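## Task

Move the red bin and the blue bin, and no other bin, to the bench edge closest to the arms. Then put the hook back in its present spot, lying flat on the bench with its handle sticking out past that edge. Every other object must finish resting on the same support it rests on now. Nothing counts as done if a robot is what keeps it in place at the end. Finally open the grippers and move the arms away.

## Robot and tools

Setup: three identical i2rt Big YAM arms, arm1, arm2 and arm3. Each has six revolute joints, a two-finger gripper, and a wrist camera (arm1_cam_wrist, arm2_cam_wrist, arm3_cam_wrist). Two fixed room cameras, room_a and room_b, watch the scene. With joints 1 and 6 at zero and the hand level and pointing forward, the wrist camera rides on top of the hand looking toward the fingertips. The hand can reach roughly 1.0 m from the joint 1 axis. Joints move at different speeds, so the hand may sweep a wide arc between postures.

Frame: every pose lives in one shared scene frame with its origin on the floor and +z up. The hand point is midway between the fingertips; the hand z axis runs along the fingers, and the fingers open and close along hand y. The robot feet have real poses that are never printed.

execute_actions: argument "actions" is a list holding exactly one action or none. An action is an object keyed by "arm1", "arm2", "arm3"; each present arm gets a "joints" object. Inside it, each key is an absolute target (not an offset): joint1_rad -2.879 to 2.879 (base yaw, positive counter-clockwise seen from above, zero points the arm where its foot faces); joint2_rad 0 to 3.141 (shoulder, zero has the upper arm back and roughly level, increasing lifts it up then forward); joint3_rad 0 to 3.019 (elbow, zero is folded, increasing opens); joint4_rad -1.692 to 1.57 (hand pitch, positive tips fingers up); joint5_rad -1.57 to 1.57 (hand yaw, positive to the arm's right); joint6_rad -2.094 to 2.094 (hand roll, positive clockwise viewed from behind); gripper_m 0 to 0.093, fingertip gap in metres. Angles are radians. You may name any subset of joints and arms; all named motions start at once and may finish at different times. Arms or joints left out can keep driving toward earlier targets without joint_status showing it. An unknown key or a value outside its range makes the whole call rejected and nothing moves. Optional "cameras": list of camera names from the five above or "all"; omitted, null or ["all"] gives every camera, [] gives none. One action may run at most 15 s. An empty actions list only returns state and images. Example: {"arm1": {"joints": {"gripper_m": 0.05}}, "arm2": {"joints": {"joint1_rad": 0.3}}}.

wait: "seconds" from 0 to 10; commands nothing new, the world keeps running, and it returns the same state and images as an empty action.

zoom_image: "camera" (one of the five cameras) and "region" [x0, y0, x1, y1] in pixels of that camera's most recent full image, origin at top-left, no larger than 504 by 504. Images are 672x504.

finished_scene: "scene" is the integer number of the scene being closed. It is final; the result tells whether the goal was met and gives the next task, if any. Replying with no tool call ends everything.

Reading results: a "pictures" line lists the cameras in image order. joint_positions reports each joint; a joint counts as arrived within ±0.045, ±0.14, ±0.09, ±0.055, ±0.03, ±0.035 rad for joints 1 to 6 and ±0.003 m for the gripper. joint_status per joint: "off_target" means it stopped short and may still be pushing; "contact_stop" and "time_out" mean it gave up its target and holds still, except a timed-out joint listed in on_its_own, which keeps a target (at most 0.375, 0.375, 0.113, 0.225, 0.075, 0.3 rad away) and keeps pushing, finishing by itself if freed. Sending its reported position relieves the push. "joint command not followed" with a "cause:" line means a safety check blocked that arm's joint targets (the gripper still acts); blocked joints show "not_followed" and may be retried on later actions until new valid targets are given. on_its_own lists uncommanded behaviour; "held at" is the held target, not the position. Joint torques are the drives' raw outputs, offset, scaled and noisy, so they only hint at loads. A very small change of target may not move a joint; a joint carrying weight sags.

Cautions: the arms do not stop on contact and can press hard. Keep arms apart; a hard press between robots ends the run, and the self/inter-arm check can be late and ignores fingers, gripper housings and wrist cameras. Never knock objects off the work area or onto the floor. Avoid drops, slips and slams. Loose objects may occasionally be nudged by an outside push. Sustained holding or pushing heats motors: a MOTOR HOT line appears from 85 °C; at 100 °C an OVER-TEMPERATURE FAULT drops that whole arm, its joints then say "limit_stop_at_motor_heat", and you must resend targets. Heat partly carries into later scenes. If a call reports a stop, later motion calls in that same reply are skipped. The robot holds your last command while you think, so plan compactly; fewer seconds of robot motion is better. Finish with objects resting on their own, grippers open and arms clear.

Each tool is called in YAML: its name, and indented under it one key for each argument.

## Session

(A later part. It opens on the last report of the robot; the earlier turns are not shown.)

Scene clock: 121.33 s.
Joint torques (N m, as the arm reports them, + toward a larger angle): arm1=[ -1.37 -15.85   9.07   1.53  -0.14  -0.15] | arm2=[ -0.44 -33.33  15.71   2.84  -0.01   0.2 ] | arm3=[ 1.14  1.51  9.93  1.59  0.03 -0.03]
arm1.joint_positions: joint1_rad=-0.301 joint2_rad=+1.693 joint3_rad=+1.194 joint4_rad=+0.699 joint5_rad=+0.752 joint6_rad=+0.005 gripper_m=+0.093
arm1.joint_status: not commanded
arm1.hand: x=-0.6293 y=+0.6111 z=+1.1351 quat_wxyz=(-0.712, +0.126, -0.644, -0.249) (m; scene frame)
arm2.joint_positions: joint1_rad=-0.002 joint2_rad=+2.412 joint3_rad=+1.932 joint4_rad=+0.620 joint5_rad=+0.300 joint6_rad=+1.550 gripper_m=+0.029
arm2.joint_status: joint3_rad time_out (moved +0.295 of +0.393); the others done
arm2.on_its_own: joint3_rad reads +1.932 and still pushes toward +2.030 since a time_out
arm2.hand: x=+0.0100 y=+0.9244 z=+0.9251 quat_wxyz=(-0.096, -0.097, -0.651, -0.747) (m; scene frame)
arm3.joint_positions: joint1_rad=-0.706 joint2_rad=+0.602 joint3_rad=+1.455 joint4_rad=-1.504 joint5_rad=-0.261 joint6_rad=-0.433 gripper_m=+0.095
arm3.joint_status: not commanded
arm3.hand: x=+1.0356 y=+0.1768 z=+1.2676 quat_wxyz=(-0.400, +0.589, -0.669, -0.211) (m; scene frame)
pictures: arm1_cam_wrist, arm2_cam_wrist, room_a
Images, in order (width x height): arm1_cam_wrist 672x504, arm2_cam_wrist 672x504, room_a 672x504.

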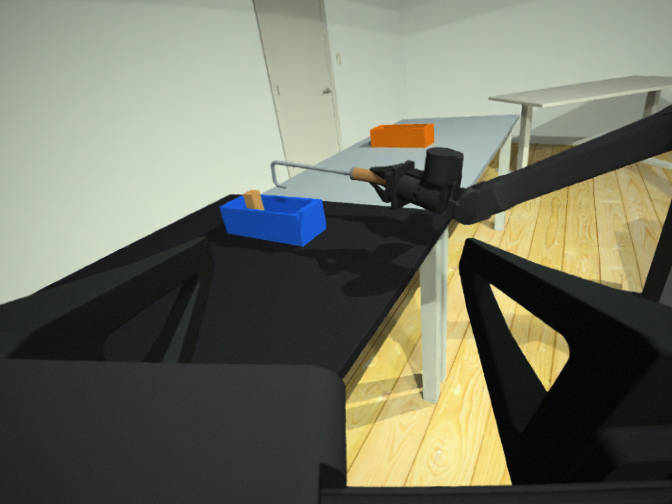

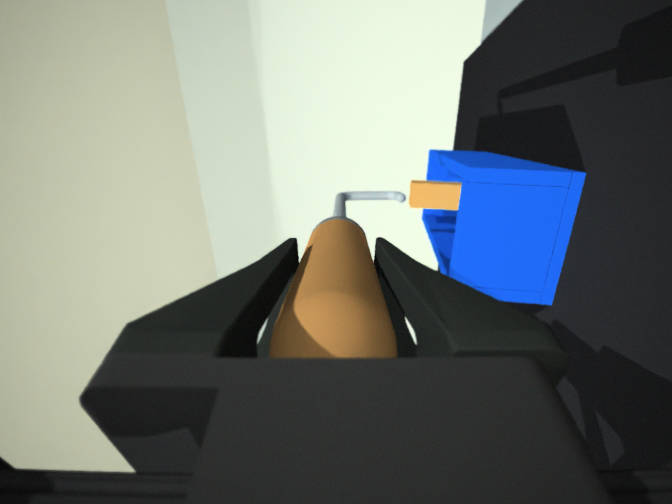

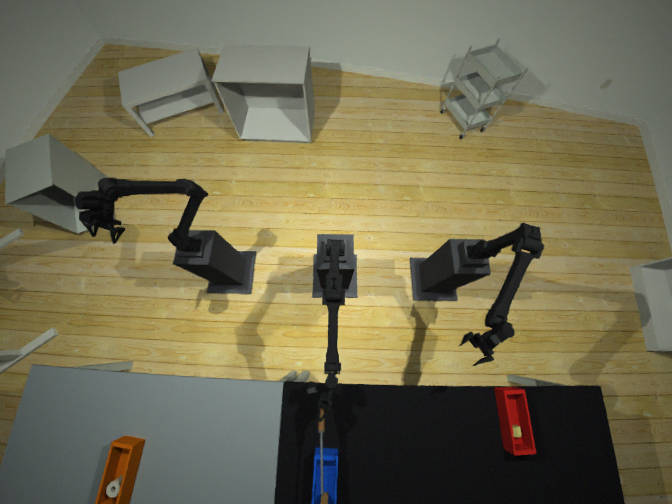

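execute_actions:
  actions:
    - {"arm2":{"joints":{"joint5_rad":0.26,"joint4_rad":0.45}}}
  cameras: ["arm1_cam_wrist","arm2_cam_wrist","room_a"]

Scene clock: 123.63 s.
Joint torques (N m, as the arm reports them, + toward a larger angle): arm1=[ -1.42 -15.83   9.06   1.52  -0.14  -0.15] | arm2=[ -0.59 -32.89  15.73   2.54   0.01   0.21] | arm3=[ 1.16  1.46  9.77  1.64 -0.02  0.  ]
arm1.joint_positions: joint1_rad=-0.301 joint2_rad=+1.693 joint3_rad=+1.194 joint4_rad=+0.699 joint5_rad=+0.752 joint6_rad=+0.005 gripper_m=+0.093
arm1.joint_status: not commanded
arm1.hand: x=-0.6293 y=+0.6111 z=+1.1351 quat_wxyz=(-0.712, +0.126, -0.644, -0.249) (m; scene frame)
arm2.joint_positions: joint1_rad=-0.002 joint2_rad=+2.411 joint3_rad=+1.932 joint4_rad=+0.423 joint5_rad=+0.260 joint6_rad=+1.551 gripper_m=+0.029
arm2.joint_status: all done
arm2.on_its_own: joint3_rad reads +1.932 and still pushes toward +2.030 since a time_out
arm2.hand: x=+0.0031 y=+0.9280 z=+0.8794 quat_wxyz=(-0.093, -0.072, -0.722, -0.682) (m; scene frame)
arm3.joint_positions: joint1_rad=-0.706 joint2_rad=+0.602 joint3_rad=+1.455 joint4_rad=-1.504 joint5_rad=-0.261 joint6_rad=-0.433 gripper_m=+0.095
arm3.joint_status: not commanded
arm3.hand: x=+1.0356 y=+0.1768 z=+1.2676 quat_wxyz=(-0.400, +0.589, -0.669, -0.211) (m; scene frame)
pictures: arm1_cam_wrist, arm2_cam_wrist, room_a
Images, in order (width x height): arm1_cam_wrist 672x504, arm2_cam_wrist 672x504, room_a 672x504.

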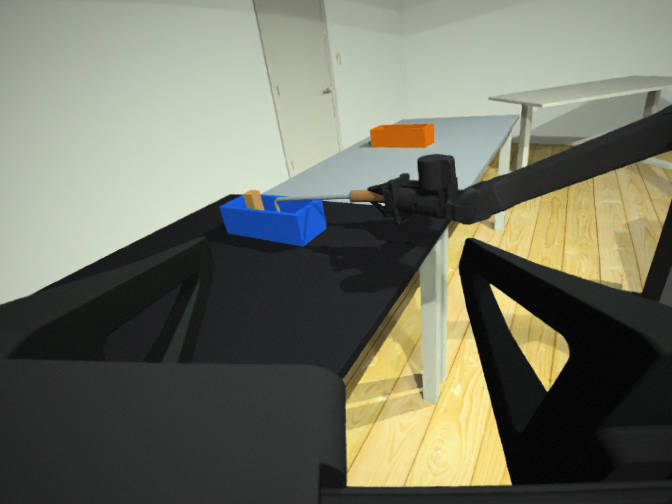

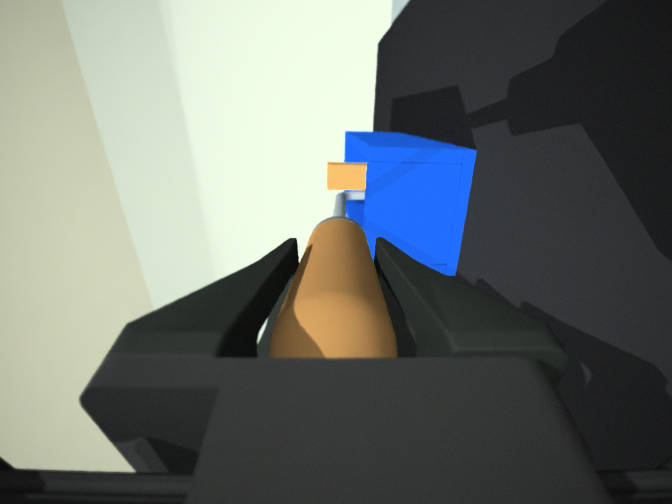

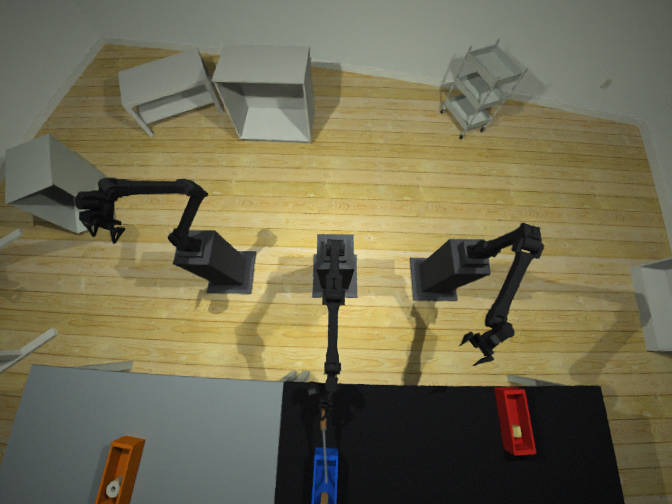

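execute_actions:
  actions:
    - {"arm2":{"joints":{"joint2_rad":2.30,"joint3_rad":1.79,"joint4_rad":0.51}}}
  cameras: []

execute_actions:
  actions:
    - {"arm2":{"joints":{"joint2_rad":2.22,"joint3_rad":1.63,"joint4_rad":0.59}}}
  cameras: ["arm1_cam_wrist"]

Scene clock: 127.43 s.
Joint torques (N m, as the arm reports them, + toward a larger angle): arm1=[ -1.41 -15.82   9.07   1.53  -0.14  -0.15] | arm2=[ -0.51 -30.47   9.46   2.87   0.05   0.16] | arm3=[ 0.94  1.27  9.8   1.78 -0.01 -0.01]
arm1.joint_positions: joint1_rad=-0.301 joint2_rad=+1.693 joint3_rad=+1.194 joint4_rad=+0.699 joint5_rad=+0.752 joint6_rad=+0.005 gripper_m=+0.093
arm1.joint_status: not commanded
arm1.hand: x=-0.6293 y=+0.6111 z=+1.1351 quat_wxyz=(-0.712, +0.126, -0.644, -0.249) (m; scene frame)
arm2.joint_positions: joint1_rad=-0.002 joint2_rad=+2.336 joint3_rad=+1.777 joint4_rad=+0.471 joint5_rad=+0.260 joint6_rad=+1.557 gripper_m=+0.029
arm2.joint_status: all done
arm2.hand: x=+0.0040 y=+0.8961 z=+0.8689 quat_wxyz=(-0.092, -0.073, -0.733, -0.670) (m; scene frame)
arm3.joint_positions: joint1_rad=-0.706 joint2_rad=+0.602 joint3_rad=+1.455 joint4_rad=-1.504 joint5_rad=-0.261 joint6_rad=-0.433 gripper_m=+0.095
arm3.joint_status: not commanded
arm3.hand: x=+1.0356 y=+0.1768 z=+1.2676 quat_wxyz=(-0.400, +0.589, -0.669, -0.211) (m; scene frame)
pictures: none
No camera images: the call's "cameras" was empty. Leave "cameras" out to get every camera's image.

Scene clock: 128.27 s.
Joint torques (N m, as the arm reports them, + toward a larger angle): arm1=[ -1.4  -15.83   9.07   1.53  -0.14  -0.15] | arm2=[ -0.44 -30.06   8.11   2.84   0.07   0.14] | arm3=[0.78 1.51 9.85 1.64 0.01 0.01]
arm1.joint_positions: joint1_rad=-0.301 joint2_rad=+1.693 joint3_rad=+1.194 joint4_rad=+0.699 joint5_rad=+0.752 joint6_rad=+0.005 gripper_m=+0.093
arm1.joint_status: not commanded
arm1.hand: x=-0.6293 y=+0.6111 z=+1.1351 quat_wxyz=(-0.712, +0.126, -0.644, -0.249) (m; scene frame)
arm2.joint_positions: joint1_rad=-0.002 joint2_rad=+2.264 joint3_rad=+1.629 joint4_rad=+0.552 joint5_rad=+0.260 joint6_rad=+1.557 gripper_m=+0.029
arm2.joint_status: all done
arm2.hand: x=+0.0048 y=+0.8629 z=+0.8676 quat_wxyz=(-0.092, -0.073, -0.731, -0.672) (m; scene frame)
arm3.joint_positions: joint1_rad=-0.706 joint2_rad=+0.602 joint3_rad=+1.455 joint4_rad=-1.504 joint5_rad=-0.261 joint6_rad=-0.433 gripper_m=+0.095
arm3.joint_status: not commanded
arm3.hand: x=+1.0356 y=+0.1768 z=+1.2676 quat_wxyz=(-0.400, +0.589, -0.669, -0.211) (m; scene frame)
pictures: arm1_cam_wrist
Images, in order (width x height): arm1_cam_wrist 672x504.

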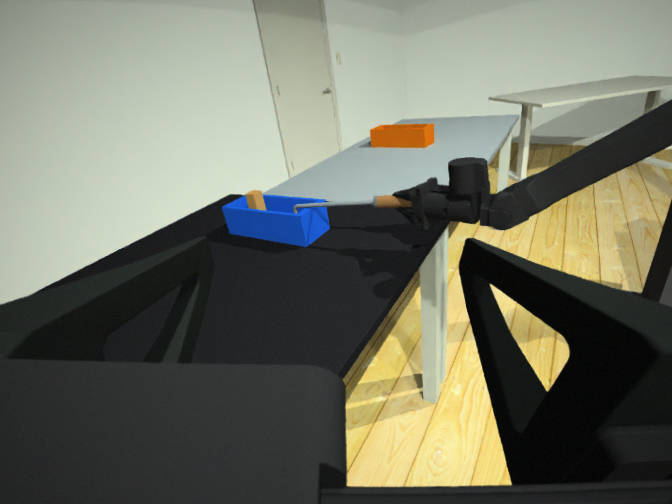

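execute_actions:
  actions:
    - {"arm2":{"joints":{"joint2_rad":2.14,"joint3_rad":1.48,"joint4_rad":0.67}}}
  cameras: []

execute_actions:
  actions:
    - {"arm2":{"joints":{"joint2_rad":2.06,"joint3_rad":1.32,"joint4_rad":0.75}}}
  cameras: []

execute_actions:
  actions:
    - {"arm2":{"joints":{"joint2_rad":1.98,"joint3_rad":1.16,"joint4_rad":0.83}}}
  cameras: ["arm1_cam_wrist"]

execute_actions:
  actions:
    - {"arm2":{"joints":{"joint2_rad":1.90,"joint3_rad":1.0,"joint4_rad":0.91}}}
  cameras: []

execute_actions:
  actions:
    - {"arm2":{"joints":{"joint2_rad":1.82,"joint3_rad":0.84,"joint4_rad":0.99}}}
  cameras: ["arm1_cam_wrist","room_a"]

Scene clock: 133.80 s.
Joint torques (N m, as the arm reports them, + toward a larger angle): arm1=[ -1.38 -15.83   9.07   1.53  -0.14  -0.15] | arm2=[ -0.37 -28.75   7.93   2.94   0.04   0.16] | arm3=[ 0.97  1.58  9.83  1.63  0.03 -0.04]
arm1.joint_positions: joint1_rad=-0.301 joint2_rad=+1.693 joint3_rad=+1.194 joint4_rad=+0.699 joint5_rad=+0.752 joint6_rad=+0.005 gripper_m=+0.093
arm1.joint_status: not commanded
arm1.hand: x=-0.6293 y=+0.6111 z=+1.1351 quat_wxyz=(-0.712, +0.126, -0.644, -0.249) (m; scene frame)
arm2.joint_positions: joint1_rad=-0.002 joint2_rad=+2.186 joint3_rad=+1.476 joint4_rad=+0.627 joint5_rad=+0.260 joint6_rad=+1.557 gripper_m=+0.029
arm2.joint_status: all done
arm2.hand: x=+0.0058 y=+0.8249 z=+0.8679 quat_wxyz=(-0.092, -0.073, -0.731, -0.672) (m; scene frame)
arm3.joint_positions: joint1_rad=-0.706 joint2_rad=+0.602 joint3_rad=+1.455 joint4_rad=-1.504 joint5_rad=-0.261 joint6_rad=-0.433 gripper_m=+0.095
arm3.joint_status: not commanded
arm3.hand: x=+1.0356 y=+0.1768 z=+1.2676 quat_wxyz=(-0.400, +0.589, -0.669, -0.211) (m; scene frame)
pictures: none
No camera images: the call's "cameras" was empty. Leave "cameras" out to get every camera's image.

Scene clock: 134.60 s.
Joint torques (N m, as the arm reports them, + toward a larger angle): arm1=[ -1.39 -15.87   9.07   1.53  -0.14  -0.15] | arm2=[ -0.63 -26.74   7.55   3.05   0.07   0.15] | arm3=[ 1.13  1.74  9.77  1.81 -0.01 -0.02]
arm1.joint_positions: joint1_rad=-0.301 joint2_rad=+1.693 joint3_rad=+1.194 joint4_rad=+0.699 joint5_rad=+0.752 joint6_rad=+0.005 gripper_m=+0.093
arm1.joint_status: not commanded
arm1.hand: x=-0.6293 y=+0.6111 z=+1.1351 quat_wxyz=(-0.712, +0.126, -0.644, -0.249) (m; scene frame)
arm2.joint_positions: joint1_rad=-0.002 joint2_rad=+2.104 joint3_rad=+1.316 joint4_rad=+0.707 joint5_rad=+0.260 joint6_rad=+1.557 gripper_m=+0.029
arm2.joint_status: all done
arm2.hand: x=+0.0069 y=+0.7815 z=+0.8673 quat_wxyz=(-0.092, -0.073, -0.731, -0.672) (m; scene frame)
arm3.joint_positions: joint1_rad=-0.706 joint2_rad=+0.602 joint3_rad=+1.455 joint4_rad=-1.504 joint5_rad=-0.261 joint6_rad=-0.433 gripper_m=+0.095
arm3.joint_status: not commanded
arm3.hand: x=+1.0356 y=+0.1768 z=+1.2676 quat_wxyz=(-0.400, +0.589, -0.669, -0.211) (m; scene frame)
pictures: none
No camera images: the call's "cameras" was empty. Leave "cameras" out to get every camera's image.

Scene clock: 135.40 s.
Joint torques (N m, as the arm reports them, + toward a larger angle): arm1=[ -1.41 -15.85   9.07   1.54  -0.14  -0.15] | arm2=[ -0.42 -24.82   7.23   3.11   0.06   0.15] | arm3=[ 0.49  1.48  9.82  1.68  0.01 -0.01]
arm1.joint_positions: joint1_rad=-0.301 joint2_rad=+1.693 joint3_rad=+1.194 joint4_rad=+0.699 joint5_rad=+0.752 joint6_rad=+0.005 gripper_m=+0.093
arm1.joint_status: not commanded
arm1.hand: x=-0.6293 y=+0.6111 z=+1.1351 quat_wxyz=(-0.712, +0.126, -0.644, -0.249) (m; scene frame)
arm2.joint_positions: joint1_rad=-0.002 joint2_rad=+2.022 joint3_rad=+1.155 joint4_rad=+0.786 joint5_rad=+0.260 joint6_rad=+1.557 gripper_m=+0.029
arm2.joint_status: all done
arm2.hand: x=+0.0082 y=+0.7346 z=+0.8668 quat_wxyz=(-0.092, -0.073, -0.731, -0.673) (m; scene frame)
arm3.joint_positions: joint1_rad=-0.706 joint2_rad=+0.602 joint3_rad=+1.455 joint4_rad=-1.504 joint5_rad=-0.261 joint6_rad=-0.433 gripper_m=+0.095
arm3.joint_status: not commanded
arm3.hand: x=+1.0356 y=+0.1768 z=+1.2676 quat_wxyz=(-0.400, +0.589, -0.669, -0.211) (m; scene frame)
pictures: arm1_cam_wrist
Images, in order (width x height): arm1_cam_wrist 672x504.

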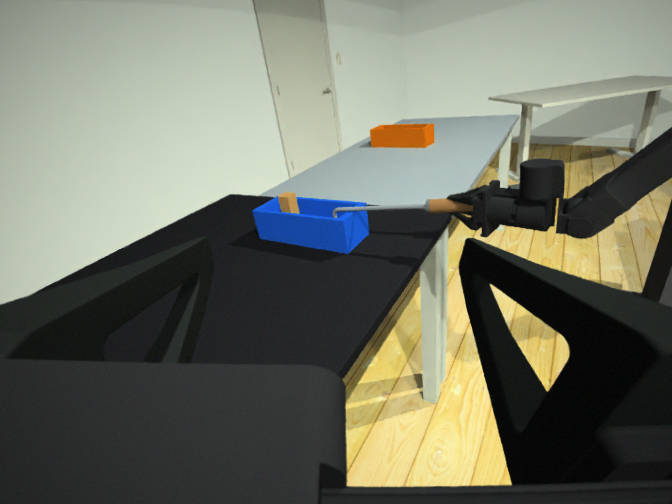

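Scene clock: 136.20 s.
Joint torques (N m, as the arm reports them, + toward a larger angle): arm1=[ -1.39 -15.85   9.07   1.53  -0.14  -0.15] | arm2=[ -0.55 -22.59   6.79   3.03   0.06   0.14] | arm3=[ 1.1   1.82  9.87  1.59  0.03 -0.02]
arm1.joint_positions: joint1_rad=-0.301 joint2_rad=+1.693 joint3_rad=+1.194 joint4_rad=+0.699 joint5_rad=+0.752 joint6_rad=+0.005 gripper_m=+0.093
arm1.joint_status: not commanded
arm1.hand: x=-0.6293 y=+0.6111 z=+1.1351 quat_wxyz=(-0.712, +0.126, -0.644, -0.249) (m; scene frame)
arm2.joint_positions: joint1_rad=-0.002 joint2_rad=+1.939 joint3_rad=+0.994 joint4_rad=+0.865 joint5_rad=+0.260 joint6_rad=+1.557 gripper_m=+0.029
arm2.joint_status: all done
arm2.hand: x=+0.0095 y=+0.6847 z=+0.8664 quat_wxyz=(-0.091, -0.073, -0.730, -0.673) (m; scene frame)
arm3.joint_positions: joint1_rad=-0.706 joint2_rad=+0.602 joint3_rad=+1.455 joint4_rad=-1.504 joint5_rad=-0.261 joint6_rad=-0.433 gripper_m=+0.095
arm3.joint_status: not commanded
arm3.hand: x=+1.0356 y=+0.1768 z=+1.2676 quat_wxyz=(-0.400, +0.589, -0.669, -0.211) (m; scene frame)
pictures: none
No camera images: the call's "cameras" was empty. Leave "cameras" out to get every camera's image.

Scene clock: 137.00 s.
Joint torques (N m, as the arm reports them, + toward a larger angle): arm1=[ -1.4  -15.85   9.07   1.54  -0.14  -0.14] | arm2=[ -0.39 -20.11   6.29   3.11   0.07   0.16] | arm3=[ 0.84  1.64  9.72  1.51  0.   -0.05]
arm1.joint_positions: joint1_rad=-0.301 joint2_rad=+1.693 joint3_rad=+1.194 joint4_rad=+0.699 joint5_rad=+0.752 joint6_rad=+0.005 gripper_m=+0.093
arm1.joint_status: not commanded
arm1.hand: x=-0.6293 y=+0.6111 z=+1.1351 quat_wxyz=(-0.712, +0.126, -0.644, -0.249) (m; scene frame)
arm2.joint_positions: joint1_rad=-0.002 joint2_rad=+1.856 joint3_rad=+0.832 joint4_rad=+0.945 joint5_rad=+0.260 joint6_rad=+1.557 gripper_m=+0.029
arm2.joint_status: all done
arm2.hand: x=+0.0109 y=+0.6317 z=+0.8654 quat_wxyz=(-0.091, -0.073, -0.730, -0.673) (m; scene frame)
arm3.joint_positions: joint1_rad=-0.706 joint2_rad=+0.602 joint3_rad=+1.455 joint4_rad=-1.504 joint5_rad=-0.261 joint6_rad=-0.433 gripper_m=+0.095
arm3.joint_status: not commanded
arm3.hand: x=+1.0356 y=+0.1768 z=+1.2676 quat_wxyz=(-0.400, +0.589, -0.669, -0.211) (m; scene frame)
pictures: arm1_cam_wrist, room_a
Images, in order (width x height): arm1_cam_wrist 672x504, room_a 672x504.

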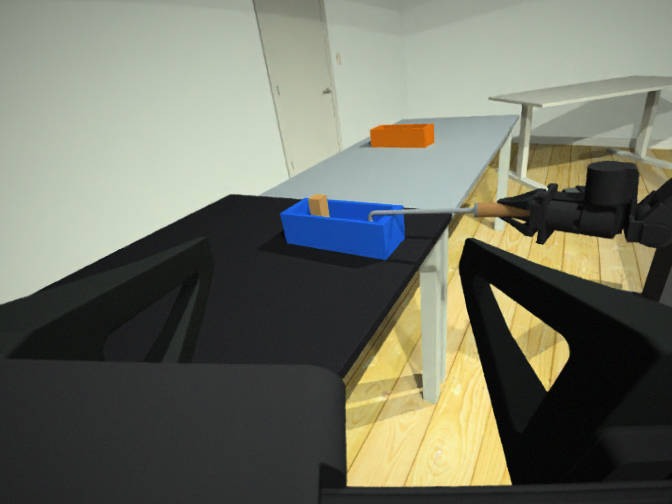

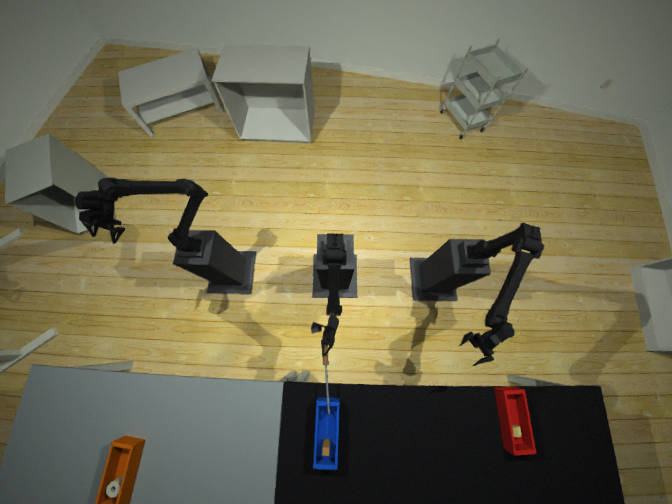

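execute_actions:
  actions:
    - {"arm2":{"joints":{"joint2_rad":1.73,"joint3_rad":0.665,"joint4_rad":1.075}}}
  cameras: ["arm1_cam_wrist","room_a"]

execute_actions:
  actions:
    - {"arm2":{"joints":{"joint3_rad":1.2}},"arm1":{"joints":{"joint1_rad":0.2,"joint5_rad":1.3}}}
  cameras: ["arm1_cam_wrist","room_a"]

Scene clock: 140.13 s.
Joint torques (N m, as the arm reports them, + toward a larger angle): arm1=[ -1.4  -15.86   9.06   1.53  -0.14  -0.15] | arm2=[ -0.64 -16.96   6.     3.19   0.05   0.15] | arm3=[0.8  1.84 9.75 1.67 0.   0.01]
arm1.joint_positions: joint1_rad=-0.301 joint2_rad=+1.693 joint3_rad=+1.194 joint4_rad=+0.699 joint5_rad=+0.752 joint6_rad=+0.005 gripper_m=+0.093
arm1.joint_status: not commanded
arm1.hand: x=-0.6293 y=+0.6111 z=+1.1351 quat_wxyz=(-0.712, +0.126, -0.644, -0.249) (m; scene frame)
arm2.joint_positions: joint1_rad=-0.002 joint2_rad=+1.760 joint3_rad=+0.656 joint4_rad=+1.028 joint5_rad=+0.260 joint6_rad=+1.557 gripper_m=+0.029
arm2.joint_status: all done
arm2.hand: x=+0.0125 y=+0.5711 z=+0.8659 quat_wxyz=(-0.091, -0.073, -0.729, -0.674) (m; scene frame)
arm3.joint_positions: joint1_rad=-0.706 joint2_rad=+0.602 joint3_rad=+1.455 joint4_rad=-1.504 joint5_rad=-0.261 joint6_rad=-0.433 gripper_m=+0.095
arm3.joint_status: not commanded
arm3.hand: x=+1.0356 y=+0.1768 z=+1.2676 quat_wxyz=(-0.400, +0.589, -0.669, -0.211) (m; scene frame)
pictures: arm1_cam_wrist, room_a
Images, in order (width x height): arm1_cam_wrist 672x504, room_a 672x504.

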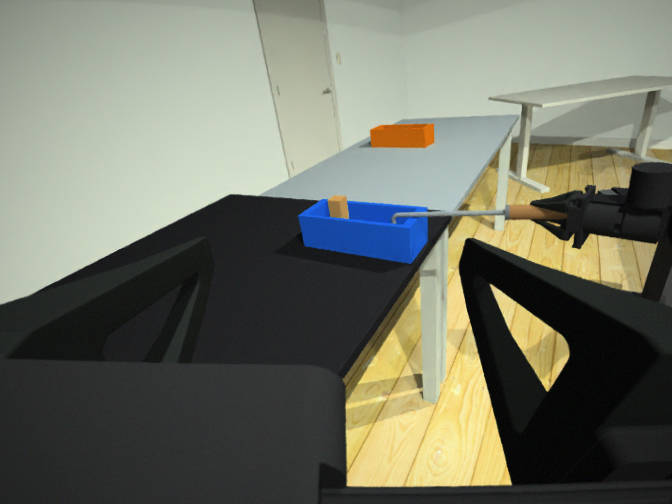

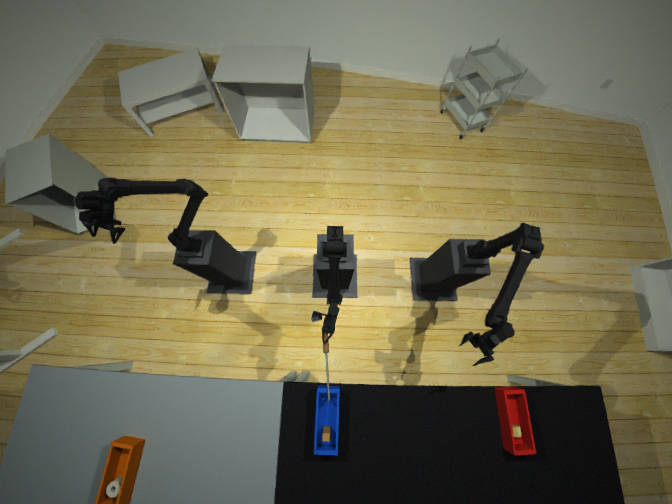

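Scene clock: 141.53 s.
Joint torques (N m, as the arm reports them, + toward a larger angle): arm1=[ -1.81 -15.51   8.82   1.27   0.01  -0.15] | arm2=[ -0.44 -20.23  12.7    2.29  -0.06   0.13] | arm3=[ 1.04  1.44  9.67  1.72 -0.08 -0.01]
arm1.joint_positions: joint1_rad=+0.201 joint2_rad=+1.693 joint3_rad=+1.194 joint4_rad=+0.699 joint5_rad=+1.298 joint6_rad=+0.005 gripper_m=+0.093
arm1.joint_status: all done
arm1.hand: x=-0.8949 y=+0.6141 z=+1.1211 quat_wxyz=(-0.681, +0.100, -0.683, -0.244) (m; scene frame)
arm2.joint_positions: joint1_rad=-0.002 joint2_rad=+1.753 joint3_rad=+1.133 joint4_rad=+1.043 joint5_rad=+0.260 joint6_rad=+1.557 gripper_m=+0.029
arm2.joint_status: all done
arm2.hand: x=+0.0091 y=+0.6873 z=+1.1033 quat_wxyz=(-0.065, -0.098, -0.540, -0.833) (m; scene frame)
arm3.joint_positions: joint1_rad=-0.706 joint2_rad=+0.602 joint3_rad=+1.455 joint4_rad=-1.504 joint5_rad=-0.261 joint6_rad=-0.433 gripper_m=+0.095
arm3.joint_status: not commanded
arm3.hand: x=+1.0356 y=+0.1768 z=+1.2676 quat_wxyz=(-0.400, +0.589, -0.669, -0.211) (m; scene frame)
pictures: arm1_cam_wrist, room_a
Images, in order (width x height): arm1_cam_wrist 672x504, room_a 672x504.

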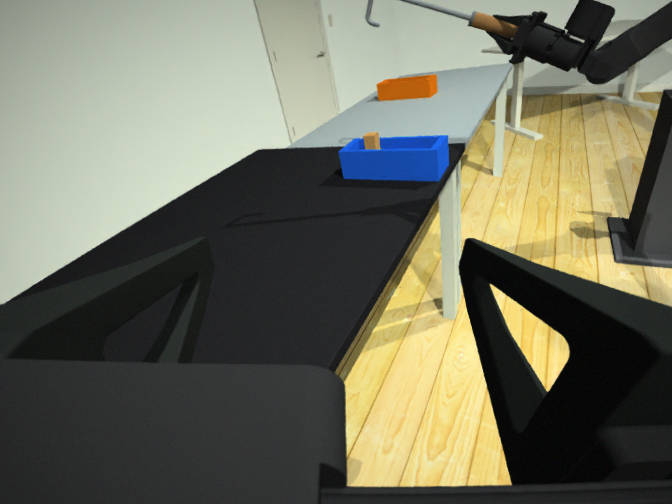

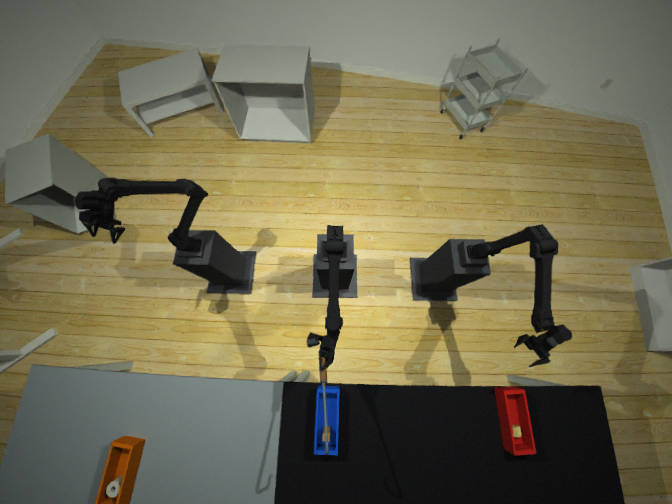

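execute_actions:
  actions:
    - {"arm2":{"joints":{"joint1_rad":0.635,"joint5_rad":0.655,"joint2_rad":2.15,"joint3_rad":1.93,"joint4_rad":0.55}}}
  cameras: []

execute_actions:
  actions:
    - {"arm2":{"joints":{"joint2_rad":2.38,"joint4_rad":0.63}}}
  cameras: []

execute_actions:
  actions:
    - {"arm2":{"joints":{"joint6_rad":0}}}
  cameras: ["arm1_cam_wrist"]

Scene clock: 147.10 s.
Joint torques (N m, as the arm reports them, + toward a larger angle): arm1=[ -1.53 -15.5    8.81   1.28   0.01  -0.15] | arm2=[ -1.02 -28.78  14.9    2.58  -0.13   0.16] | arm3=[ 0.72  1.84  9.88  1.68 -0.02 -0.03]
arm1.joint_positions: joint1_rad=+0.201 joint2_rad=+1.693 joint3_rad=+1.194 joint4_rad=+0.699 joint5_rad=+1.298 joint6_rad=+0.005 gripper_m=+0.093
arm1.joint_status: not commanded
arm1.hand: x=-0.8949 y=+0.6141 z=+1.1211 quat_wxyz=(-0.681, +0.100, -0.683, -0.244) (m; scene frame)
arm2.joint_positions: joint1_rad=+0.639 joint2_rad=+2.180 joint3_rad=+1.846 joint4_rad=+0.514 joint5_rad=+0.657 joint6_rad=+1.557 gripper_m=+0.029
arm2.joint_status: all done
arm2.hand: x=-0.4680 y=+0.7416 z=+1.0498 quat_wxyz=(+0.037, -0.031, -0.655, -0.754) (m; scene frame)
arm3.joint_positions: joint1_rad=-0.706 joint2_rad=+0.602 joint3_rad=+1.455 joint4_rad=-1.504 joint5_rad=-0.261 joint6_rad=-0.433 gripper_m=+0.095
arm3.joint_status: not commanded
arm3.hand: x=+1.0356 y=+0.1768 z=+1.2676 quat_wxyz=(-0.400, +0.589, -0.669, -0.211) (m; scene frame)
pictures: none
No camera images: the call's "cameras" was empty. Leave "cameras" out to get every camera's image.

Scene clock: 148.50 s.
Joint torques (N m, as the arm reports them, + toward a larger angle): arm1=[ -1.54 -15.48   8.82   1.27   0.    -0.15] | arm2=[ -0.82 -33.14  12.94   2.39  -0.03   0.07] | arm3=[ 0.8   1.45  9.84  1.78  0.   -0.04]
arm1.joint_positions: joint1_rad=+0.201 joint2_rad=+1.693 joint3_rad=+1.194 joint4_rad=+0.699 joint5_rad=+1.298 joint6_rad=+0.005 gripper_m=+0.093
arm1.joint_status: not commanded
arm1.hand: x=-0.8949 y=+0.6141 z=+1.1211 quat_wxyz=(-0.681, +0.100, -0.683, -0.244) (m; scene frame)
arm2.joint_positions: joint1_rad=+0.639 joint2_rad=+2.429 joint3_rad=+1.865 joint4_rad=+0.601 joint5_rad=+0.656 joint6_rad=+1.568 gripper_m=+0.029
arm2.joint_status: all done
arm2.hand: x=-0.4825 y=+0.7601 z=+0.8653 quat_wxyz=(+0.010, -0.002, -0.697, -0.717) (m; scene frame)
arm3.joint_positions: joint1_rad=-0.706 joint2_rad=+0.602 joint3_rad=+1.455 joint4_rad=-1.504 joint5_rad=-0.261 joint6_rad=-0.433 gripper_m=+0.095
arm3.joint_status: not commanded
arm3.hand: x=+1.0356 y=+0.1768 z=+1.2676 quat_wxyz=(-0.400, +0.589, -0.669, -0.211) (m; scene frame)
pictures: none
No camera images: the call's "cameras" was empty. Leave "cameras" out to get every camera's image.

Scene clock: 150.63 s.
Joint torques (N m, as the arm reports them, + toward a larger angle): arm1=[ -1.55 -15.48   8.82   1.28   0.01  -0.15] | arm2=[ -0.65 -30.91  12.99   2.12   0.12  -0.07] | arm3=[ 0.56  1.24  9.79  1.74  0.   -0.08]
arm1.joint_positions: joint1_rad=+0.201 joint2_rad=+1.693 joint3_rad=+1.194 joint4_rad=+0.699 joint5_rad=+1.298 joint6_rad=+0.005 gripper_m=+0.093
arm1.joint_status: not commanded
arm1.hand: x=-0.8949 y=+0.6141 z=+1.1211 quat_wxyz=(-0.681, +0.100, -0.683, -0.244) (m; scene frame)
arm2.joint_positions: joint1_rad=+0.639 joint2_rad=+2.408 joint3_rad=+1.865 joint4_rad=+0.608 joint5_rad=+0.652 joint6_rad=+0.013 gripper_m=+0.029
arm2.joint_status: all done
arm2.hand: x=-0.4831 y=+0.7599 z=+0.8846 quat_wxyz=(-0.496, +0.478, -0.496, -0.529) (m; scene frame)
arm3.joint_positions: joint1_rad=-0.706 joint2_rad=+0.602 joint3_rad=+1.455 joint4_rad=-1.504 joint5_rad=-0.261 joint6_rad=-0.433 gripper_m=+0.095
arm3.joint_status: not commanded
arm3.hand: x=+1.0356 y=+0.1768 z=+1.2676 quat_wxyz=(-0.400, +0.589, -0.669, -0.211) (m; scene frame)
pictures: arm1_cam_wrist
Images, in order (width x height): arm1_cam_wrist 672x504.

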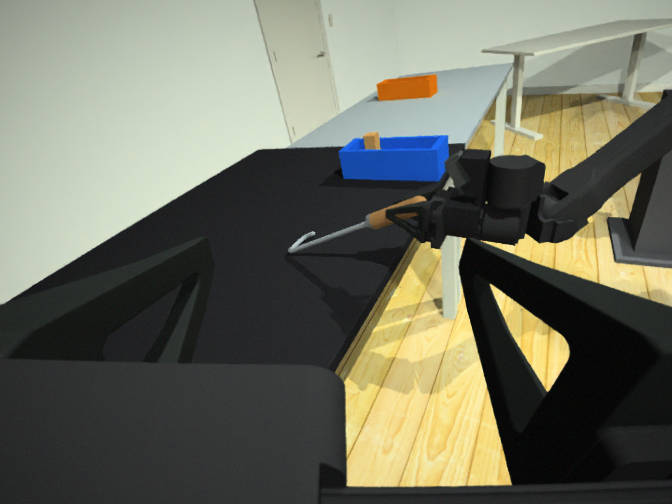

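execute_actions:
  actions:
    - {"arm2":{"joints":{"joint2_rad":2.55,"joint3_rad":1.91,"joint4_rad":0.71}}}
  cameras: ["arm1_cam_wrist"]

execute_actions:
  actions:
    - {"arm2":{"joints":{"gripper_m":0.093}}}
  cameras: ["arm1_cam_wrist","arm2_cam_wrist"]

Scene clock: 155.93 s.
Joint torques (N m, as the arm reports them, + toward a larger angle): arm1=[ -1.54 -15.49   8.83   1.27   0.01  -0.15] | arm2=[ -0.56 -29.69  10.62   1.39   0.09  -0.01] | arm3=[ 0.92  1.44  9.8   1.64 -0.01 -0.02]
arm1.joint_positions: joint1_rad=+0.201 joint2_rad=+1.693 joint3_rad=+1.194 joint4_rad=+0.699 joint5_rad=+1.298 joint6_rad=+0.005 gripper_m=+0.093
arm1.joint_status: not commanded
arm1.hand: x=-0.8949 y=+0.6141 z=+1.1211 quat_wxyz=(-0.681, +0.100, -0.683, -0.244) (m; scene frame)
arm2.joint_positions: joint1_rad=+0.638 joint2_rad=+2.560 joint3_rad=+1.866 joint4_rad=+0.712 joint5_rad=+0.654 joint6_rad=+0.005 gripper_m=+0.029
arm2.joint_status: all done
arm2.hand: x=-0.4786 y=+0.7552 z=+0.7762 quat_wxyz=(-0.497, +0.496, -0.497, -0.510) (m; scene frame)
arm3.joint_positions: joint1_rad=-0.706 joint2_rad=+0.602 joint3_rad=+1.455 joint4_rad=-1.504 joint5_rad=-0.261 joint6_rad=-0.433 gripper_m=+0.095
arm3.joint_status: not commanded
arm3.hand: x=+1.0356 y=+0.1768 z=+1.2676 quat_wxyz=(-0.400, +0.589, -0.669, -0.211) (m; scene frame)
pictures: arm1_cam_wrist
Images, in order (width x height): arm1_cam_wrist 672x504.

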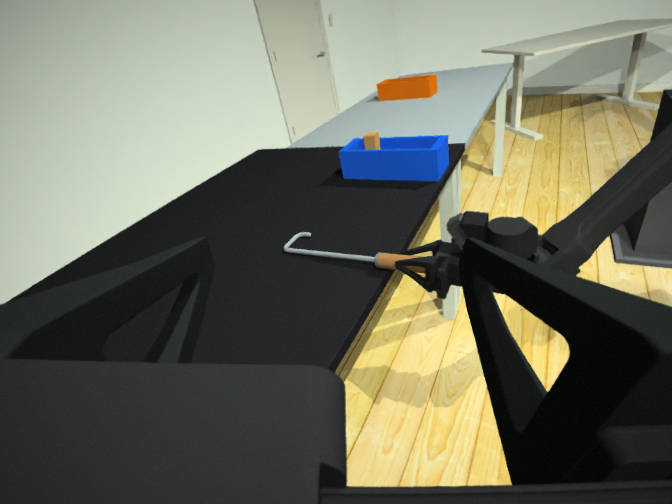

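Scene clock: 156.63 s.
Joint torques (N m, as the arm reports them, + toward a larger angle): arm1=[ -1.5  -15.49   8.82   1.27   0.01  -0.15] | arm2=[ -0.94 -29.62  10.94   1.35   0.07  -0.02] | arm3=[ 0.78  1.18  9.85  1.63 -0.01 -0.04]
arm1.joint_positions: joint1_rad=+0.201 joint2_rad=+1.693 joint3_rad=+1.194 joint4_rad=+0.699 joint5_rad=+1.298 joint6_rad=+0.005 gripper_m=+0.093
arm1.joint_status: not commanded
arm1.hand: x=-0.8949 y=+0.6141 z=+1.1211 quat_wxyz=(-0.681, +0.100, -0.683, -0.244) (m; scene frame)
arm2.joint_positions: joint1_rad=+0.638 joint2_rad=+2.559 joint3_rad=+1.866 joint4_rad=+0.712 joint5_rad=+0.654 joint6_rad=+0.005 gripper_m=+0.093
arm2.joint_status: all done
arm2.hand: x=-0.4786 y=+0.7553 z=+0.7768 quat_wxyz=(-0.497, +0.496, -0.497, -0.510) (m; scene frame)
arm3.joint_positions: joint1_rad=-0.706 joint2_rad=+0.602 joint3_rad=+1.455 joint4_rad=-1.504 joint5_rad=-0.261 joint6_rad=-0.433 gripper_m=+0.095
arm3.joint_status: not commanded
arm3.hand: x=+1.0356 y=+0.1768 z=+1.2676 quat_wxyz=(-0.400, +0.589, -0.669, -0.211) (m; scene frame)
pictures: arm1_cam_wrist, arm2_cam_wrist
Images, in order (width x height): arm1_cam_wrist 672x504, arm2_cam_wrist 672x504.

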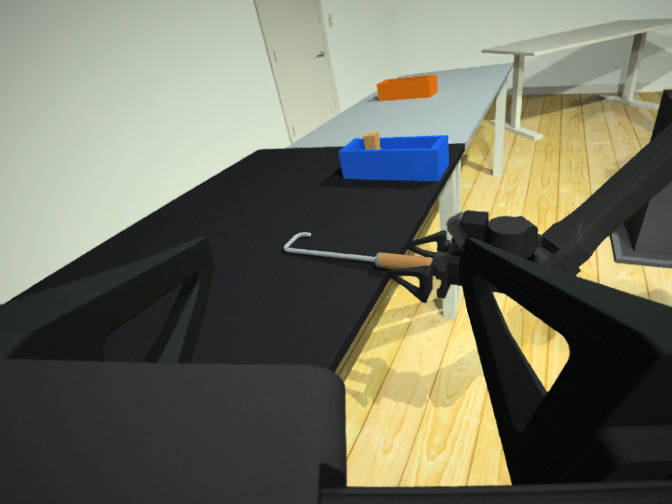

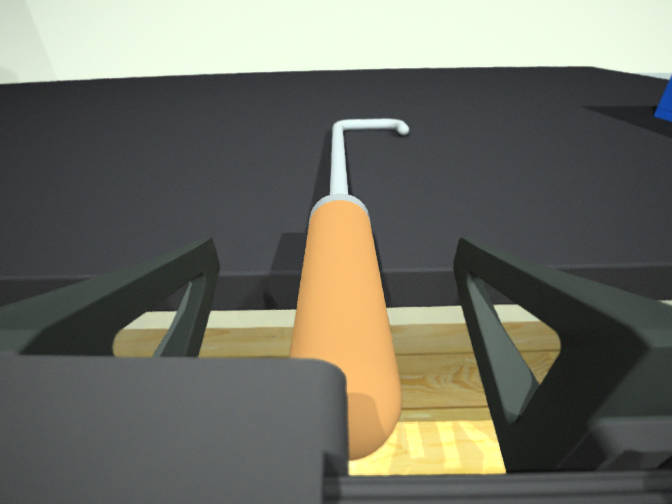

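execute_actions:
  actions:
    - {"arm2":{"joints":{"joint1_rad":0.70,"joint2_rad":2.44,"joint3_rad":1.63,"joint4_rad":0.81,"joint5_rad":0.72}}}
  cameras: []

execute_actions:
  actions:
    - {"arm2":{"joints":{"joint1_rad":0.72,"joint2_rad":1.9,"joint3_rad":0.9}},"arm1":{"joints":{"joint5_rad":-0.755,"joint6_rad":1.57}}}
  cameras: []

execute_actions:
  actions:
    - {"arm2":{"joints":{"joint1_rad":-0.2,"joint2_rad":1.5,"joint3_rad":0.9,"joint4_rad":0.3,"joint5_rad":-1.0}},"arm1":{"joints":{"joint1_rad":-0.775}}}
  cameras: []

execute_actions:
  actions:
    - {"arm1":{"joints":{"joint2_rad":2.445,"joint3_rad":1.625,"joint4_rad":0.875}}}
  cameras: ["arm1_cam_wrist","arm2_cam_wrist","room_a"]

Scene clock: 165.40 s.
Joint torques (N m, as the arm reports them, + toward a larger angle): arm1=[ -1.54 -15.49   8.82   1.27   0.01  -0.15] | arm2=[ -0.42 -26.15   6.63   1.57   0.17  -0.01] | arm3=[ 1.12  1.46  9.84  1.69 -0.03 -0.02]
arm1.joint_positions: joint1_rad=+0.201 joint2_rad=+1.693 joint3_rad=+1.194 joint4_rad=+0.699 joint5_rad=+1.298 joint6_rad=+0.005 gripper_m=+0.093
arm1.joint_status: not commanded
arm1.hand: x=-0.8949 y=+0.6141 z=+1.1211 quat_wxyz=(-0.681, +0.100, -0.683, -0.244) (m; scene frame)
arm2.joint_positions: joint1_rad=+0.709 joint2_rad=+2.432 joint3_rad=+1.638 joint4_rad=+0.802 joint5_rad=+0.716 joint6_rad=+0.005 gripper_m=+0.093
arm2.joint_status: all done
arm2.hand: x=-0.4876 y=+0.6861 z=+0.7902 quat_wxyz=(-0.494, +0.501, -0.496, -0.509) (m; scene frame)
arm3.joint_positions: joint1_rad=-0.706 joint2_rad=+0.602 joint3_rad=+1.455 joint4_rad=-1.504 joint5_rad=-0.261 joint6_rad=-0.433 gripper_m=+0.095
arm3.joint_status: not commanded
arm3.hand: x=+1.0356 y=+0.1768 z=+1.2676 quat_wxyz=(-0.400, +0.589, -0.669, -0.211) (m; scene frame)
pictures: none
No camera images: the call's "cameras" was empty. Leave "cameras" out to get every camera's image.

Scene clock: 167.57 s.
Joint torques (N m, as the arm reports them, + toward a larger angle): arm1=[ -1.54 -15.9    9.15   1.6    0.01   0.  ] | arm2=[  0.4  -17.83   5.72   1.53   0.22   0.  ] | arm3=[ 0.77  1.68  9.87  1.7   0.03 -0.02]
arm1.joint_positions: joint1_rad=+0.201 joint2_rad=+1.693 joint3_rad=+1.194 joint4_rad=+0.699 joint5_rad=-0.753 joint6_rad=+1.555 gripper_m=+0.093
arm1.joint_status: all done
arm1.hand: x=-1.1879 y=+0.6274 z=+1.1386 quat_wxyz=(+0.308, +0.350, -0.551, -0.692) (m; scene frame)
arm2.joint_positions: joint1_rad=+0.709 joint2_rad=+1.903 joint3_rad=+0.903 joint4_rad=+0.808 joint5_rad=+0.717 joint6_rad=+0.005 gripper_m=+0.093
arm2.joint_status: all done
arm2.hand: x=-0.3472 y=+0.5311 z=+0.8416 quat_wxyz=(-0.488, +0.570, -0.498, -0.436) (m; scene frame)
arm3.joint_positions: joint1_rad=-0.706 joint2_rad=+0.602 joint3_rad=+1.455 joint4_rad=-1.504 joint5_rad=-0.261 joint6_rad=-0.433 gripper_m=+0.095
arm3.joint_status: not commanded
arm3.hand: x=+1.0356 y=+0.1768 z=+1.2676 quat_wxyz=(-0.400, +0.589, -0.669, -0.211) (m; scene frame)
pictures: none
No camera images: the call's "cameras" was empty. Leave "cameras" out to get every camera's image.

Scene clock: 169.40 s.
Joint torques (N m, as the arm reports them, + toward a larger angle): arm1=[ -0.94 -16.     9.13   1.6    0.02  -0.01] | arm2=[ -0.56 -13.57   7.96   1.08  -0.25  -0.02] | arm3=[ 0.69  1.41 10.1   1.55 -0.03 -0.03]
arm1.joint_positions: joint1_rad=-0.783 joint2_rad=+1.693 joint3_rad=+1.194 joint4_rad=+0.699 joint5_rad=-0.753 joint6_rad=+1.556 gripper_m=+0.093
arm1.joint_status: all done
arm1.hand: x=-0.5513 y=+0.5662 z=+1.1345 quat_wxyz=(-0.055, +0.048, -0.653, -0.754) (m; scene frame)
arm2.joint_positions: joint1_rad=-0.200 joint2_rad=+1.493 joint3_rad=+0.903 joint4_rad=+0.305 joint5_rad=-0.995 joint6_rad=+0.005 gripper_m=+0.093
arm2.joint_status: all done
arm2.hand: x=-0.0668 y=+0.5541 z=+0.9895 quat_wxyz=(-0.156, +0.671, -0.356, -0.631) (m; scene frame)
arm3.joint_positions: joint1_rad=-0.706 joint2_rad=+0.602 joint3_rad=+1.455 joint4_rad=-1.504 joint5_rad=-0.261 joint6_rad=-0.433 gripper_m=+0.095
arm3.joint_status: not commanded
arm3.hand: x=+1.0356 y=+0.1768 z=+1.2676 quat_wxyz=(-0.400, +0.589, -0.669, -0.211) (m; scene frame)
pictures: none
No camera images: the call's "cameras" was empty. Leave "cameras" out to get every camera's image.

Scene clock: 171.10 s.
Joint torques (N m, as the arm reports them, + toward a larger angle): arm1=[ -1.   -24.73   9.07   1.93   0.    -0.04] | arm2=[ -0.65 -13.1    7.83   1.09  -0.27  -0.03] | arm3=[ 1.3   1.94  9.82  1.72 -0.01 -0.02]
arm1.joint_positions: joint1_rad=-0.783 joint2_rad=+2.465 joint3_rad=+1.593 joint4_rad=+0.866 joint5_rad=-0.754 joint6_rad=+1.558 gripper_m=+0.093
arm1.joint_status: all done
arm1.hand: x=-0.4581 y=+0.6654 z=+0.8002 quat_wxyz=(-0.004, -0.002, -0.709, -0.705) (m; scene frame)
arm2.joint_positions: joint1_rad=-0.200 joint2_rad=+1.493 joint3_rad=+0.903 joint4_rad=+0.305 joint5_rad=-0.995 joint6_rad=+0.005 gripper_m=+0.093
arm2.joint_status: not commanded
arm2.hand: x=-0.0668 y=+0.5541 z=+0.9895 quat_wxyz=(-0.156, +0.671, -0.356, -0.631) (m; scene frame)
arm3.joint_positions: joint1_rad=-0.706 joint2_rad=+0.602 joint3_rad=+1.455 joint4_rad=-1.504 joint5_rad=-0.261 joint6_rad=-0.433 gripper_m=+0.095
arm3.joint_status: not commanded
arm3.hand: x=+1.0356 y=+0.1768 z=+1.2676 quat_wxyz=(-0.400, +0.589, -0.669, -0.211) (m; scene frame)
pictures: arm1_cam_wrist, arm2_cam_wrist, room_a
Images, in order (width x height): arm1_cam_wrist 672x504, arm2_cam_wrist 672x504, room_a 672x504.

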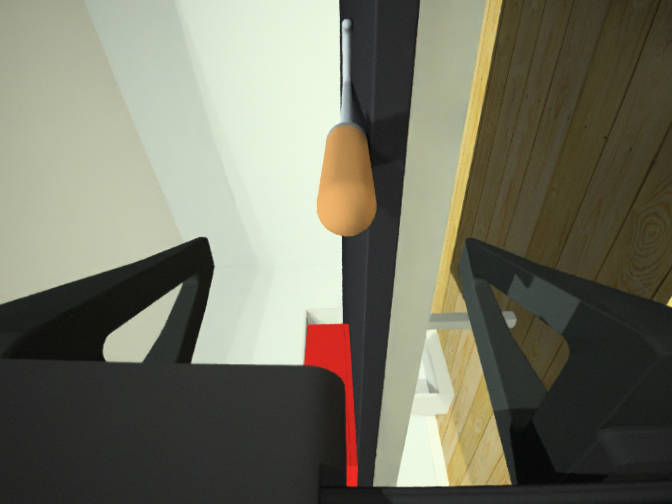

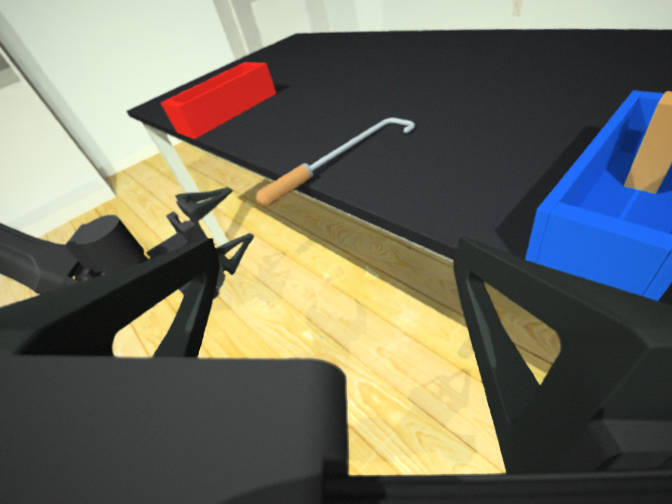

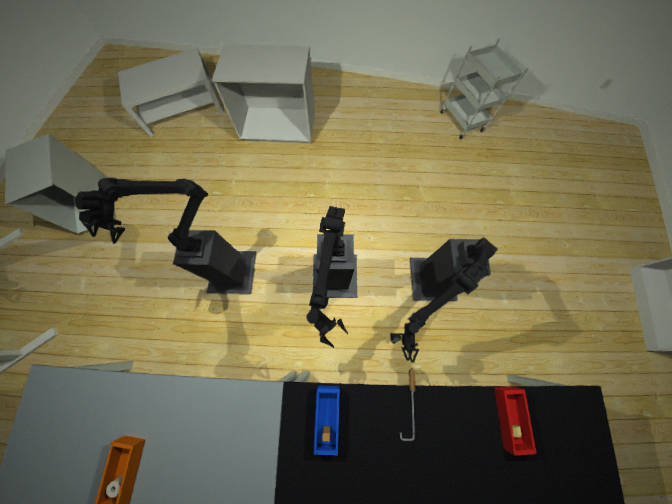

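execute_actions:
  actions:
    - {"arm1":{"joints":{"joint1_rad":-0.725,"joint5_rad":-0.705,"joint2_rad":2.51,"joint3_rad":1.76,"joint4_rad":0.80}}}
  cameras: ["arm1_cam_wrist"]

execute_actions:
  actions:
    - {"arm1":{"joints":{"joint1_rad":-0.69,"joint5_rad":-0.665,"joint2_rad":2.575,"joint3_rad":1.905,"joint4_rad":0.725}}}
  cameras: ["arm1_cam_wrist","arm2_cam_wrist"]

Scene clock: 174.40 s.
Joint torques (N m, as the arm reports them, + toward a larger angle): arm1=[ -2.04 -23.26  10.31   1.42   0.14  -0.04] | arm2=[ -0.37 -13.49   7.81   1.16  -0.27  -0.01] | arm3=[ 0.88  1.78  9.92  1.68 -0.04 -0.02]
arm1.joint_positions: joint1_rad=-0.717 joint2_rad=+2.495 joint3_rad=+1.721 joint4_rad=+0.807 joint5_rad=-0.707 joint6_rad=+1.558 gripper_m=+0.093
arm1.joint_status: all done
arm1.hand: x=-0.4736 y=+0.7201 z=+0.8228 quat_wxyz=(-0.006, +0.013, -0.699, -0.715) (m; scene frame)
arm2.joint_positions: joint1_rad=-0.200 joint2_rad=+1.493 joint3_rad=+0.903 joint4_rad=+0.305 joint5_rad=-0.995 joint6_rad=+0.005 gripper_m=+0.093
arm2.joint_status: not commanded
arm2.hand: x=-0.0668 y=+0.5541 z=+0.9895 quat_wxyz=(-0.156, +0.671, -0.356, -0.631) (m; scene frame)
arm3.joint_positions: joint1_rad=-0.706 joint2_rad=+0.602 joint3_rad=+1.455 joint4_rad=-1.504 joint5_rad=-0.261 joint6_rad=-0.433 gripper_m=+0.095
arm3.joint_status: not commanded
arm3.hand: x=+1.0356 y=+0.1768 z=+1.2676 quat_wxyz=(-0.400, +0.589, -0.669, -0.211) (m; scene frame)
pictures: arm1_cam_wrist
Images, in order (width x height): arm1_cam_wrist 672x504.

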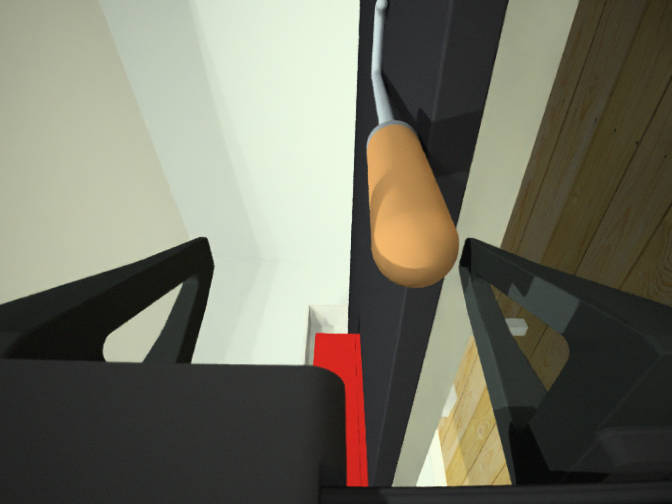

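Scene clock: 175.33 s.
Joint torques (N m, as the arm reports them, + toward a larger angle): arm1=[ -1.23 -24.53  11.33   1.47   0.13  -0.04] | arm2=[ -0.26 -13.31   7.88   1.12  -0.26  -0.05] | arm3=[ 1.52  1.89  9.89  1.65 -0.01 -0.05]
arm1.joint_positions: joint1_rad=-0.693 joint2_rad=+2.567 joint3_rad=+1.857 joint4_rad=+0.730 joint5_rad=-0.667 joint6_rad=+1.558 gripper_m=+0.093
arm1.joint_status: all done
arm1.hand: x=-0.4667 y=+0.7533 z=+0.8137 quat_wxyz=(-0.009, +0.005, -0.702, -0.712) (m; scene frame)
arm2.joint_positions: joint1_rad=-0.200 joint2_rad=+1.493 joint3_rad=+0.903 joint4_rad=+0.305 joint5_rad=-0.995 joint6_rad=+0.005 gripper_m=+0.093
arm2.joint_status: not commanded
arm2.hand: x=-0.0668 y=+0.5541 z=+0.9895 quat_wxyz=(-0.156, +0.671, -0.356, -0.631) (m; scene frame)
arm3.joint_positions: joint1_rad=-0.706 joint2_rad=+0.602 joint3_rad=+1.455 joint4_rad=-1.504 joint5_rad=-0.261 joint6_rad=-0.433 gripper_m=+0.095
arm3.joint_status: not commanded
arm3.hand: x=+1.0356 y=+0.1768 z=+1.2676 quat_wxyz=(-0.400, +0.589, -0.669, -0.211) (m; scene frame)
pictures: arm1_cam_wrist, arm2_cam_wrist
Images, in order (width x height): arm1_cam_wrist 672x504, arm2_cam_wrist 672x504.

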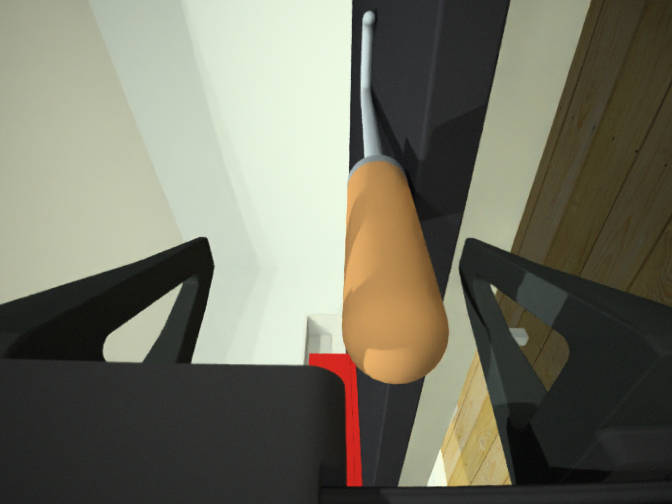

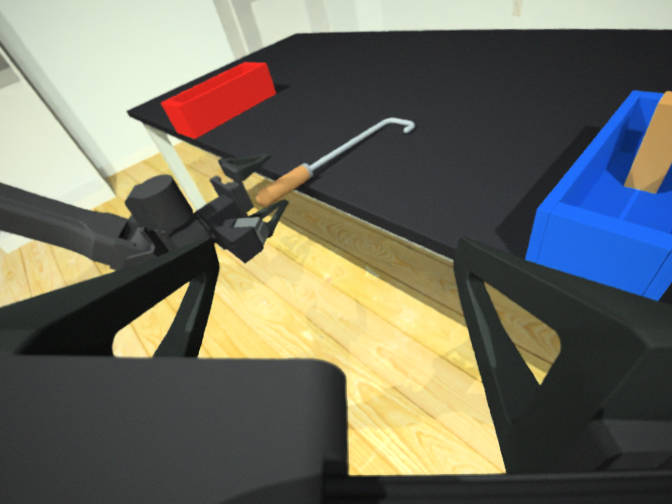

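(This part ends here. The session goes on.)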